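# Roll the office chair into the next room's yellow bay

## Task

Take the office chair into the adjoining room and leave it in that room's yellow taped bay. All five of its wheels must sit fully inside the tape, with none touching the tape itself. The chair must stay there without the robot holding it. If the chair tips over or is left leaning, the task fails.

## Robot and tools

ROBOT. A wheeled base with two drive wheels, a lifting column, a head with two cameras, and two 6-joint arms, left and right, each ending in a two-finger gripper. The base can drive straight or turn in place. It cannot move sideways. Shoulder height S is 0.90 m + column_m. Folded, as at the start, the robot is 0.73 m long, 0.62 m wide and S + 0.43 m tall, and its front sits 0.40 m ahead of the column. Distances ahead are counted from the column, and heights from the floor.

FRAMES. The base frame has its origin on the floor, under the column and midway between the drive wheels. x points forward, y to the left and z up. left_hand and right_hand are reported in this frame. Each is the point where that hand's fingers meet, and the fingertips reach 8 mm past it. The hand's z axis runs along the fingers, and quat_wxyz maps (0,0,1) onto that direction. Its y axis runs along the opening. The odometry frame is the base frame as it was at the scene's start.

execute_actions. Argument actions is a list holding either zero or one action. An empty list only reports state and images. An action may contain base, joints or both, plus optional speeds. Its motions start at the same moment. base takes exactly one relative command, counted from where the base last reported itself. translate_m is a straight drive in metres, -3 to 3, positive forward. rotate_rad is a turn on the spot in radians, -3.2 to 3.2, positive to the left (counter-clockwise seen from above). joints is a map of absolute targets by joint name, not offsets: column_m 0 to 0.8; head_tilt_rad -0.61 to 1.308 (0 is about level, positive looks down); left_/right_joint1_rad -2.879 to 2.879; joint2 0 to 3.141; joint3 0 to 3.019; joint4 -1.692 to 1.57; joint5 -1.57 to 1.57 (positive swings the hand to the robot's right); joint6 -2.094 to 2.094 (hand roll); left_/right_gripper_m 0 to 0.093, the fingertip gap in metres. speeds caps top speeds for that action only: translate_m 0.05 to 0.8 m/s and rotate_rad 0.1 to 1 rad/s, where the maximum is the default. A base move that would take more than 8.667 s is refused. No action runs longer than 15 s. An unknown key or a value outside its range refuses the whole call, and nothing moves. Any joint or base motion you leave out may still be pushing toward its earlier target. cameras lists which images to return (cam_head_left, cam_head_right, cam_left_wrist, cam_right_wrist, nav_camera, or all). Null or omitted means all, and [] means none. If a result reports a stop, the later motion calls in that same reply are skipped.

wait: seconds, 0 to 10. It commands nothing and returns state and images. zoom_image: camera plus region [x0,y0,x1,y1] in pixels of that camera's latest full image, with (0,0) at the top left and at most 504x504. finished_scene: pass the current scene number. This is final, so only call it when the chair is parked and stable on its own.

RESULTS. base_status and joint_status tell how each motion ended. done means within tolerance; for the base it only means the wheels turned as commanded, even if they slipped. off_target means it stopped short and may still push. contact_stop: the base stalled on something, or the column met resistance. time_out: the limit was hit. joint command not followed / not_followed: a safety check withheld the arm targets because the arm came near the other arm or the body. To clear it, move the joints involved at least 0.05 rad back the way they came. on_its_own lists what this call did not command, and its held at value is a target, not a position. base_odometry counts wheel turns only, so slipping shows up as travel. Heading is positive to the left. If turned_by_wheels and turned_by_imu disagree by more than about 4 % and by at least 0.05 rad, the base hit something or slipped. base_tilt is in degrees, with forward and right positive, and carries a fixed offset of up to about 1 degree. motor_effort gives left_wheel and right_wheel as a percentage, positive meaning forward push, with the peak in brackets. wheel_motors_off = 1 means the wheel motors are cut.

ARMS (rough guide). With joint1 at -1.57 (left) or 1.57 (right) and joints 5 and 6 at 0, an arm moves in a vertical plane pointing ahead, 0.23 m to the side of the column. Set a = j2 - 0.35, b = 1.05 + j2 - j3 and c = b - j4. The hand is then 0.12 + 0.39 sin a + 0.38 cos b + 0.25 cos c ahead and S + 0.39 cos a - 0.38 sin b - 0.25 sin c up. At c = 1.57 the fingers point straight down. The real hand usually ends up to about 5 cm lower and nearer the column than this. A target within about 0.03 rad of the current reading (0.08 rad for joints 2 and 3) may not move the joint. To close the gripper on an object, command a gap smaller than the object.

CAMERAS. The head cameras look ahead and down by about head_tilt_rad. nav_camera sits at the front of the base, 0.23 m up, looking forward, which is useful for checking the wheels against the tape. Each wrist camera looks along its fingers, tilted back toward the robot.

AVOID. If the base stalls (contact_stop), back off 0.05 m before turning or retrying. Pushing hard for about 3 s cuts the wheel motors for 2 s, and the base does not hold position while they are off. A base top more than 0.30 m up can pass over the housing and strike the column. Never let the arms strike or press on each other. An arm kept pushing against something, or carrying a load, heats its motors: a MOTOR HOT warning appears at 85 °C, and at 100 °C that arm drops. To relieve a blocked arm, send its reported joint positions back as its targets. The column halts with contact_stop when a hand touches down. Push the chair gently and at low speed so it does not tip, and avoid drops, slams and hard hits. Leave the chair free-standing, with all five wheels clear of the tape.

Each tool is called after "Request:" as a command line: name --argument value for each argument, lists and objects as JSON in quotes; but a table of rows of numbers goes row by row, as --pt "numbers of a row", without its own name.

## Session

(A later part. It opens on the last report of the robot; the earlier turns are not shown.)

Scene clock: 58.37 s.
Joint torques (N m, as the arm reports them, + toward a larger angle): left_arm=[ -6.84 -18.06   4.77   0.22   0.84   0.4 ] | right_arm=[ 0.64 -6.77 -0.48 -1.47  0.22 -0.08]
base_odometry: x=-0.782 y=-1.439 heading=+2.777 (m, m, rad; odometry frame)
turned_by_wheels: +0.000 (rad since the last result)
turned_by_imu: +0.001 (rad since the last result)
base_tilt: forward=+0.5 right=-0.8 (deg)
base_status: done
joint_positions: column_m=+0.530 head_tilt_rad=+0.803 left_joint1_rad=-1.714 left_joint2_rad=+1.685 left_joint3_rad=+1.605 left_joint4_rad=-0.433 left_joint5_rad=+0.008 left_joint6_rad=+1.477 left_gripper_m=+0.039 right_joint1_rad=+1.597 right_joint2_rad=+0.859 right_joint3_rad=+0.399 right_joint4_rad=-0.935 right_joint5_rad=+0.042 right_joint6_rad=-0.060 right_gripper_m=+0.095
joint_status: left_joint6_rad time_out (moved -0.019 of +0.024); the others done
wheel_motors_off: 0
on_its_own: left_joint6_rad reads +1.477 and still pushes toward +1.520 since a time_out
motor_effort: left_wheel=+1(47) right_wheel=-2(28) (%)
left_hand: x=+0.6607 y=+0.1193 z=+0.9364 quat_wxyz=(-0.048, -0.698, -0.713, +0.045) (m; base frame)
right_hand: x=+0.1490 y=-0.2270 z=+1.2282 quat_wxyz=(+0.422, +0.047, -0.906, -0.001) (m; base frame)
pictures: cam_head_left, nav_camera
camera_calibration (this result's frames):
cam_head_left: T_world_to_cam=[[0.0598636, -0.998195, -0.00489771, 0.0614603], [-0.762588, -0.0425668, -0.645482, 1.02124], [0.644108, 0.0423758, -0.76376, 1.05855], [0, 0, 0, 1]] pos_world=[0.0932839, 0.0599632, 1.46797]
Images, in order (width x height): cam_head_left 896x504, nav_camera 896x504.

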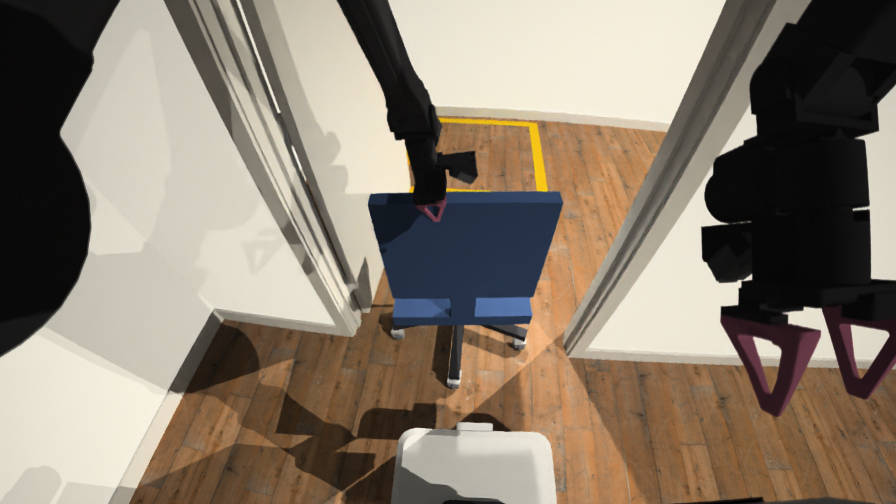

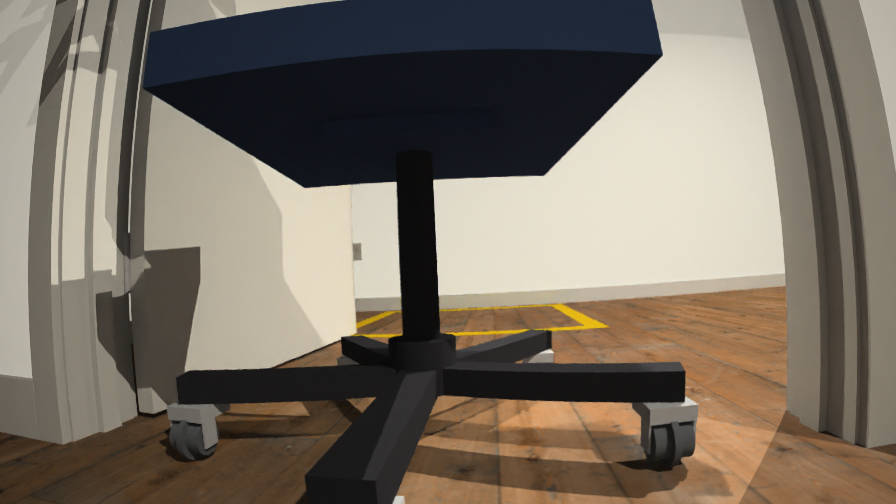

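Request:
execute_actions --actions '[{"base":{"translate_m":0.7},"joints":{"left_joint1_rad":-1.8},"speeds":{"translate_m":0.2}}]' --cameras '["cam_head_left","nav_camera"]'

Scene clock: 63.97 s.
Joint torques (N m, as the arm reports them, + toward a larger angle): left_arm=[ -7.22 -18.94   4.68   0.02   0.83   0.27] | right_arm=[ 0.61 -6.92 -0.53 -1.45  0.22 -0.08]
base_odometry: x=-1.436 y=-1.190 heading=+2.777 (m, m, rad; odometry frame)
turned_by_wheels: +0.000 (rad since the last result)
turned_by_imu: +0.001 (rad since the last result)
base_tilt: forward=+0.5 right=-0.9 (deg)
base_status: done
joint_positions: column_m=+0.530 head_tilt_rad=+0.803 left_joint1_rad=-1.767 left_joint2_rad=+1.696 left_joint3_rad=+1.604 left_joint4_rad=-0.428 left_joint5_rad=+0.008 left_joint6_rad=+1.494 left_gripper_m=+0.039 right_joint1_rad=+1.597 right_joint2_rad=+0.859 right_joint3_rad=+0.400 right_joint4_rad=-0.935 right_joint5_rad=+0.042 right_joint6_rad=-0.060 right_gripper_m=+0.095
joint_status: left_joint1_rad time_out (moved -0.053 of -0.086)
wheel_motors_off: 0
motor_effort: left_wheel=+0(43) right_wheel=-2(23) (%)
left_hand: x=+0.6526 y=+0.0809 z=+0.9361 quat_wxyz=(-0.061, -0.712, -0.697, +0.064) (m; base frame)
right_hand: x=+0.1494 y=-0.2270 z=+1.2281 quat_wxyz=(+0.421, +0.047, -0.906, -0.001) (m; base frame)
pictures: cam_head_left, nav_camera
camera_calibration (this result's frames):
cam_head_left: T_world_to_cam=[[0.0598636, -0.998195, -0.00489771, 0.0614602], [-0.762588, -0.0425668, -0.645482, 1.02124], [0.644108, 0.0423758, -0.76376, 1.05855], [0, 0, 0, 1]] pos_world=[0.0932839, 0.0599632, 1.46797]
Images, in order (width x height): cam_head_left 896x504, nav_camera 896x504.

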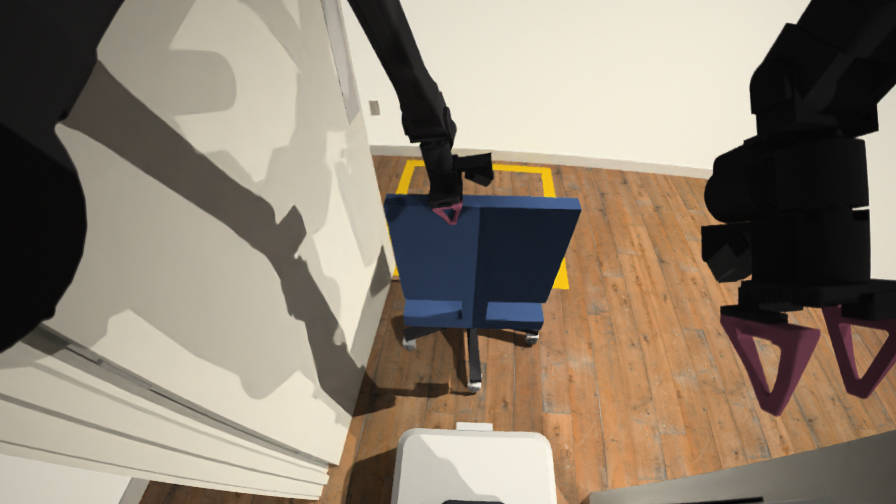

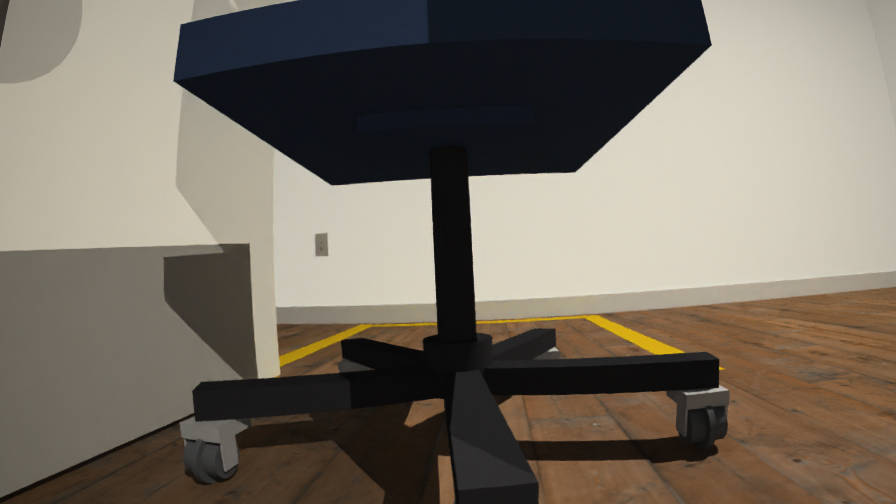

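Request:
execute_actions --actions '[{"base":{"translate_m":0.72},"speeds":{"translate_m":0.2}}]' --cameras '["cam_head_left","cam_head_right","nav_camera"]'

Scene clock: 72.63 s.
Joint torques (N m, as the arm reports them, + toward a larger angle): left_arm=[ -5.3  -19.18   4.7    0.01   0.3   -0.24] | right_arm=[ 0.64 -6.98 -0.62 -1.42  0.22 -0.08]
base_odometry: x=-2.109 y=-0.933 heading=+2.777 (m, m, rad; odometry frame)
turned_by_wheels: +0.000 (rad since the last result)
turned_by_imu: +0.001 (rad since the last result)
base_tilt: forward=+0.5 right=-0.9 (deg)
base_status: done
joint_positions: column_m=+0.530 head_tilt_rad=+0.803 left_joint1_rad=-1.796 left_joint2_rad=+1.705 left_joint3_rad=+1.602 left_joint4_rad=-0.428 left_joint5_rad=+0.020 left_joint6_rad=+1.552 left_gripper_m=+0.039 right_joint1_rad=+1.597 right_joint2_rad=+0.859 right_joint3_rad=+0.400 right_joint4_rad=-0.935 right_joint5_rad=+0.042 right_joint6_rad=-0.060 right_gripper_m=+0.095
joint_status: not commanded
wheel_motors_off: 0
motor_effort: left_wheel=-1(41) right_wheel=-1(24) (%)
left_hand: x=+0.6445 y=+0.0575 z=+0.9355 quat_wxyz=(-0.072, -0.736, -0.669, +0.080) (m; base frame)
right_hand: x=+0.1497 y=-0.2270 z=+1.2280 quat_wxyz=(+0.421, +0.047, -0.906, -0.001) (m; base frame)
pictures: cam_head_left, cam_head_right, nav_camera
camera_calibration (this result's frames):
cam_head_left: T_world_to_cam=[[0.0598636, -0.998195, -0.00489771, 0.0614603], [-0.762588, -0.0425668, -0.645482, 1.02124], [0.644108, 0.0423758, -0.76376, 1.05855], [0, 0, 0, 1]] pos_world=[0.0932839, 0.0599632, 1.46797]
cam_head_right: T_world_to_cam=[[0.0381598, -0.99918, -0.0135389, -0.0546572], [-0.745719, -0.0194559, -0.665976, 1.04976], [0.665167, 0.0355097, -0.74585, 1.02549], [0, 0, 0, 1]] pos_world=[0.102792, -0.0706032, 1.46323]
Images, in order (width x height): cam_head_left 896x504, cam_head_right 896x504, nav_camera 896x504.

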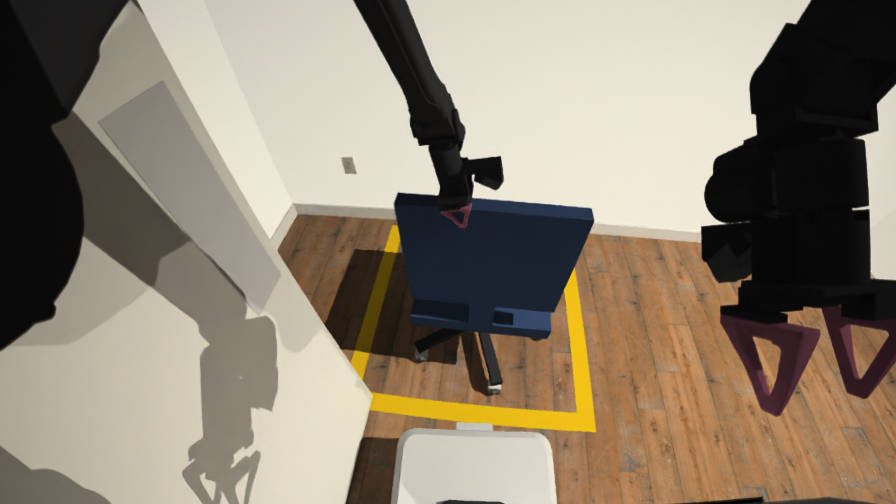

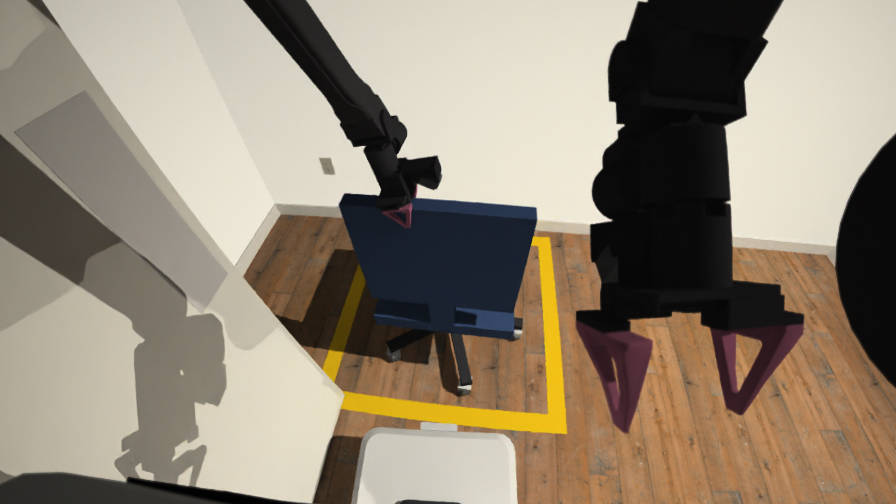

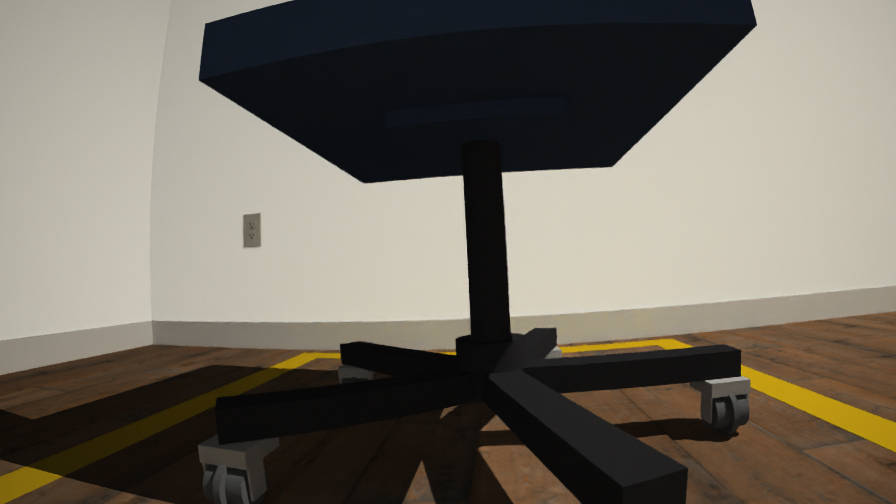

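Request:
execute_actions --actions '[{"base":{"translate_m":0.08},"speeds":{"translate_m":0.15}}]' --cameras '[]'

Request:
execute_actions --actions '[{"joints":{"left_gripper_m":0.093,"left_joint1_rad":-1.8,"left_joint6_rad":1.56}}]' --cameras '[]'

Request:
execute_actions --actions '[{"joints":{"column_m":0.66}}]' --cameras '[]'

Request:
execute_actions --actions '[{"base":{"translate_m":-0.35},"speeds":{"translate_m":0.3}}]' --cameras '["cam_head_right","nav_camera"]'

Scene clock: 75.90 s.
Joint torques (N m, as the arm reports them, + toward a larger angle): left_arm=[ -5.02 -19.39   4.58  -0.07   0.22  -0.28] | right_arm=[ 0.58 -6.83 -0.63 -1.41  0.22 -0.08]
base_odometry: x=-2.184 y=-0.905 heading=+2.777 (m, m, rad; odometry frame)
turned_by_wheels: +0.000 (rad since the last result)
turned_by_imu: +0.000 (rad since the last result)
base_tilt: forward=+0.5 right=-0.8 (deg)
base_status: done
joint_positions: column_m=+0.530 head_tilt_rad=+0.803 left_joint1_rad=-1.801 left_joint2_rad=+1.706 left_joint3_rad=+1.604 left_joint4_rad=-0.427 left_joint5_rad=+0.022 left_joint6_rad=+1.556 left_gripper_m=+0.039 right_joint1_rad=+1.597 right_joint2_rad=+0.859 right_joint3_rad=+0.400 right_joint4_rad=-0.935 right_joint5_rad=+0.042 right_joint6_rad=-0.060 right_gripper_m=+0.095
joint_status: not commanded
wheel_motors_off: 0
motor_effort: left_wheel=-2(35) right_wheel=-1(26) (%)
left_hand: x=+0.6447 y=+0.0538 z=+0.9358 quat_wxyz=(-0.075, -0.738, -0.666, +0.081) (m; base frame)
right_hand: x=+0.1499 y=-0.2269 z=+1.2280 quat_wxyz=(+0.421, +0.047, -0.906, -0.001) (m; base frame)
pictures: none
No camera images: the call's "cameras" was empty. Leave "cameras" out to get every camera's image.

Scene clock: 76.60 s.
Joint torques (N m, as the arm reports them, + toward a larger angle): left_arm=[ -5.5  -19.38   4.57  -0.04   0.22  -0.03] | right_arm=[ 0.63 -6.75 -0.65 -1.41  0.22 -0.08]
base_odometry: x=-2.184 y=-0.905 heading=+2.777 (m, m, rad; odometry frame)
turned_by_wheels: +0.000 (rad since the last result)
turned_by_imu: +0.000 (rad since the last result)
base_tilt: forward=+0.5 right=-0.8 (deg)
base_status: not commanded
joint_positions: column_m=+0.530 head_tilt_rad=+0.803 left_joint1_rad=-1.801 left_joint2_rad=+1.706 left_joint3_rad=+1.604 left_joint4_rad=-0.427 left_joint5_rad=+0.022 left_joint6_rad=+1.567 left_gripper_m=+0.093 right_joint1_rad=+1.597 right_joint2_rad=+0.859 right_joint3_rad=+0.400 right_joint4_rad=-0.935 right_joint5_rad=+0.042 right_joint6_rad=-0.060 right_gripper_m=+0.095
joint_status: all done
wheel_motors_off: 0
motor_effort: left_wheel=+3(4) right_wheel=-4(2) (%)
left_hand: x=+0.6447 y=+0.0538 z=+0.9358 quat_wxyz=(-0.075, -0.741, -0.662, +0.081) (m; base frame)
right_hand: x=+0.1499 y=-0.2269 z=+1.2280 quat_wxyz=(+0.421, +0.047, -0.906, -0.001) (m; base frame)
pictures: none
No camera images: the call's "cameras" was empty. Leave "cameras" out to get every camera's image.

Scene clock: 78.90 s.
Joint torques (N m, as the arm reports them, + toward a larger angle): left_arm=[ -5.26 -19.3    4.71  -0.03   0.23  -0.02] | right_arm=[ 0.57 -6.79 -0.58 -1.42  0.22 -0.08]
base_odometry: x=-2.184 y=-0.905 heading=+2.777 (m, m, rad; odometry frame)
turned_by_wheels: +0.000 (rad since the last result)
turned_by_imu: +0.000 (rad since the last result)
base_tilt: forward=+0.5 right=-0.9 (deg)
base_status: not commanded
joint_positions: column_m=+0.660 head_tilt_rad=+0.803 left_joint1_rad=-1.801 left_joint2_rad=+1.706 left_joint3_rad=+1.604 left_joint4_rad=-0.427 left_joint5_rad=+0.022 left_joint6_rad=+1.567 left_gripper_m=+0.093 right_joint1_rad=+1.597 right_joint2_rad=+0.859 right_joint3_rad=+0.400 right_joint4_rad=-0.935 right_joint5_rad=+0.042 right_joint6_rad=-0.060 right_gripper_m=+0.095
joint_status: all done
wheel_motors_off: 0
motor_effort: left_wheel=+2(4) right_wheel=-1(4) (%)
left_hand: x=+0.6445 y=+0.0538 z=+1.0656 quat_wxyz=(-0.075, -0.741, -0.662, +0.081) (m; base frame)
right_hand: x=+0.1499 y=-0.2269 z=+1.3578 quat_wxyz=(+0.421, +0.047, -0.906, -0.001) (m; base frame)
pictures: none
No camera images: the call's "cameras" was empty. Leave "cameras" out to get every camera's image.

Scene clock: 81.40 s.
Joint torques (N m, as the arm reports them, + toward a larger angle): left_arm=[ -5.36 -19.32   4.8   -0.18   0.22  -0.02] | right_arm=[ 0.63 -6.6  -0.58 -1.41  0.22 -0.08]
base_odometry: x=-1.857 y=-1.029 heading=+2.778 (m, m, rad; odometry frame)
turned_by_wheels: +0.001 (rad since the last result)
turned_by_imu: +0.000 (rad since the last result)
base_tilt: forward=+0.5 right=-0.9 (deg)
base_status: done
joint_positions: column_m=+0.660 head_tilt_rad=+0.803 left_joint1_rad=-1.801 left_joint2_rad=+1.706 left_joint3_rad=+1.602 left_joint4_rad=-0.427 left_joint5_rad=+0.022 left_joint6_rad=+1.567 left_gripper_m=+0.093 right_joint1_rad=+1.597 right_joint2_rad=+0.859 right_joint3_rad=+0.399 right_joint4_rad=-0.935 right_joint5_rad=+0.042 right_joint6_rad=-0.060 right_gripper_m=+0.095
joint_status: not commanded
wheel_motors_off: 0
motor_effort: left_wheel=+3(35) right_wheel=-2(27) (%)
left_hand: x=+0.6434 y=+0.0538 z=+1.0653 quat_wxyz=(-0.075, -0.741, -0.662, +0.081) (m; base frame)
right_hand: x=+0.1490 y=-0.2270 z=+1.3581 quat_wxyz=(+0.422, +0.047, -0.906, -0.001) (m; base frame)
pictures: cam_head_right, nav_camera
camera_calibration (this result's frames):
cam_head_right: T_world_to_cam=[[0.0381598, -0.99918, -0.0135389, -0.0528994], [-0.745719, -0.0194559, -0.665976, 1.13623], [0.665167, 0.0355097, -0.74585, 1.12233], [0, 0, 0, 1]] pos_world=[0.102792, -0.0706032, 1.59307]
Images, in order (width x height): cam_head_right 896x504, nav_camera 896x504.

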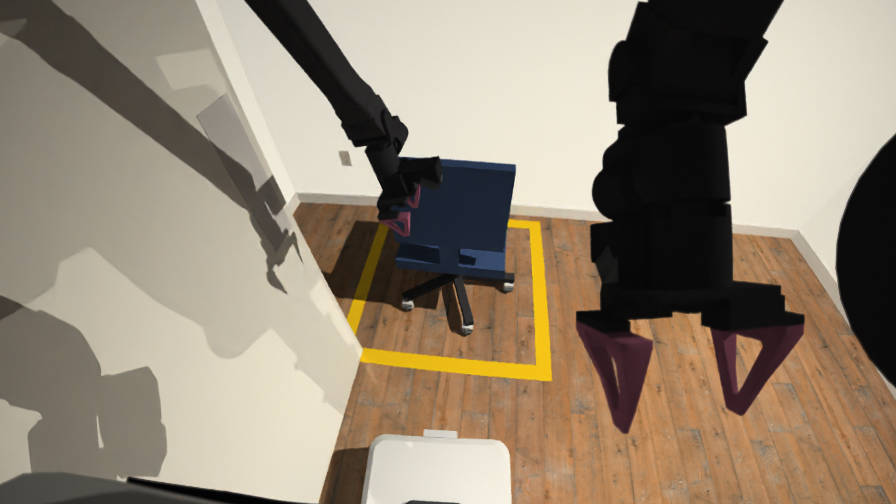

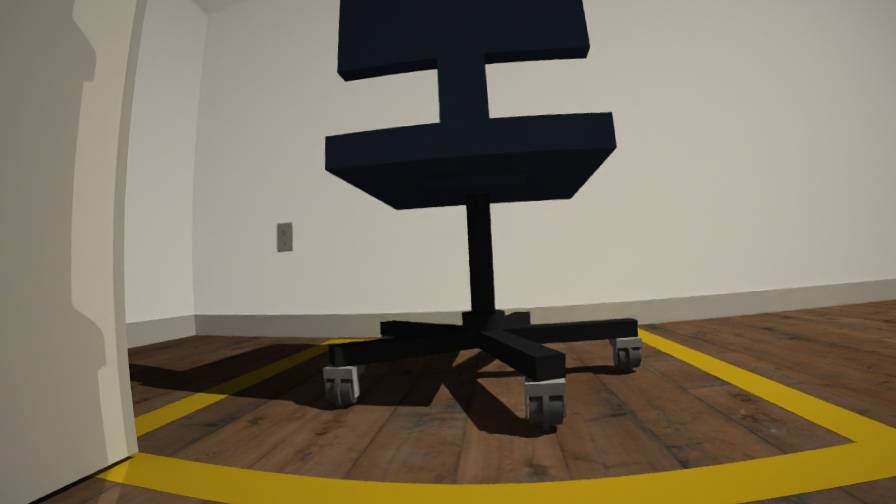

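Request:
finished_scene --scene 2

The scene is finished: the task was done.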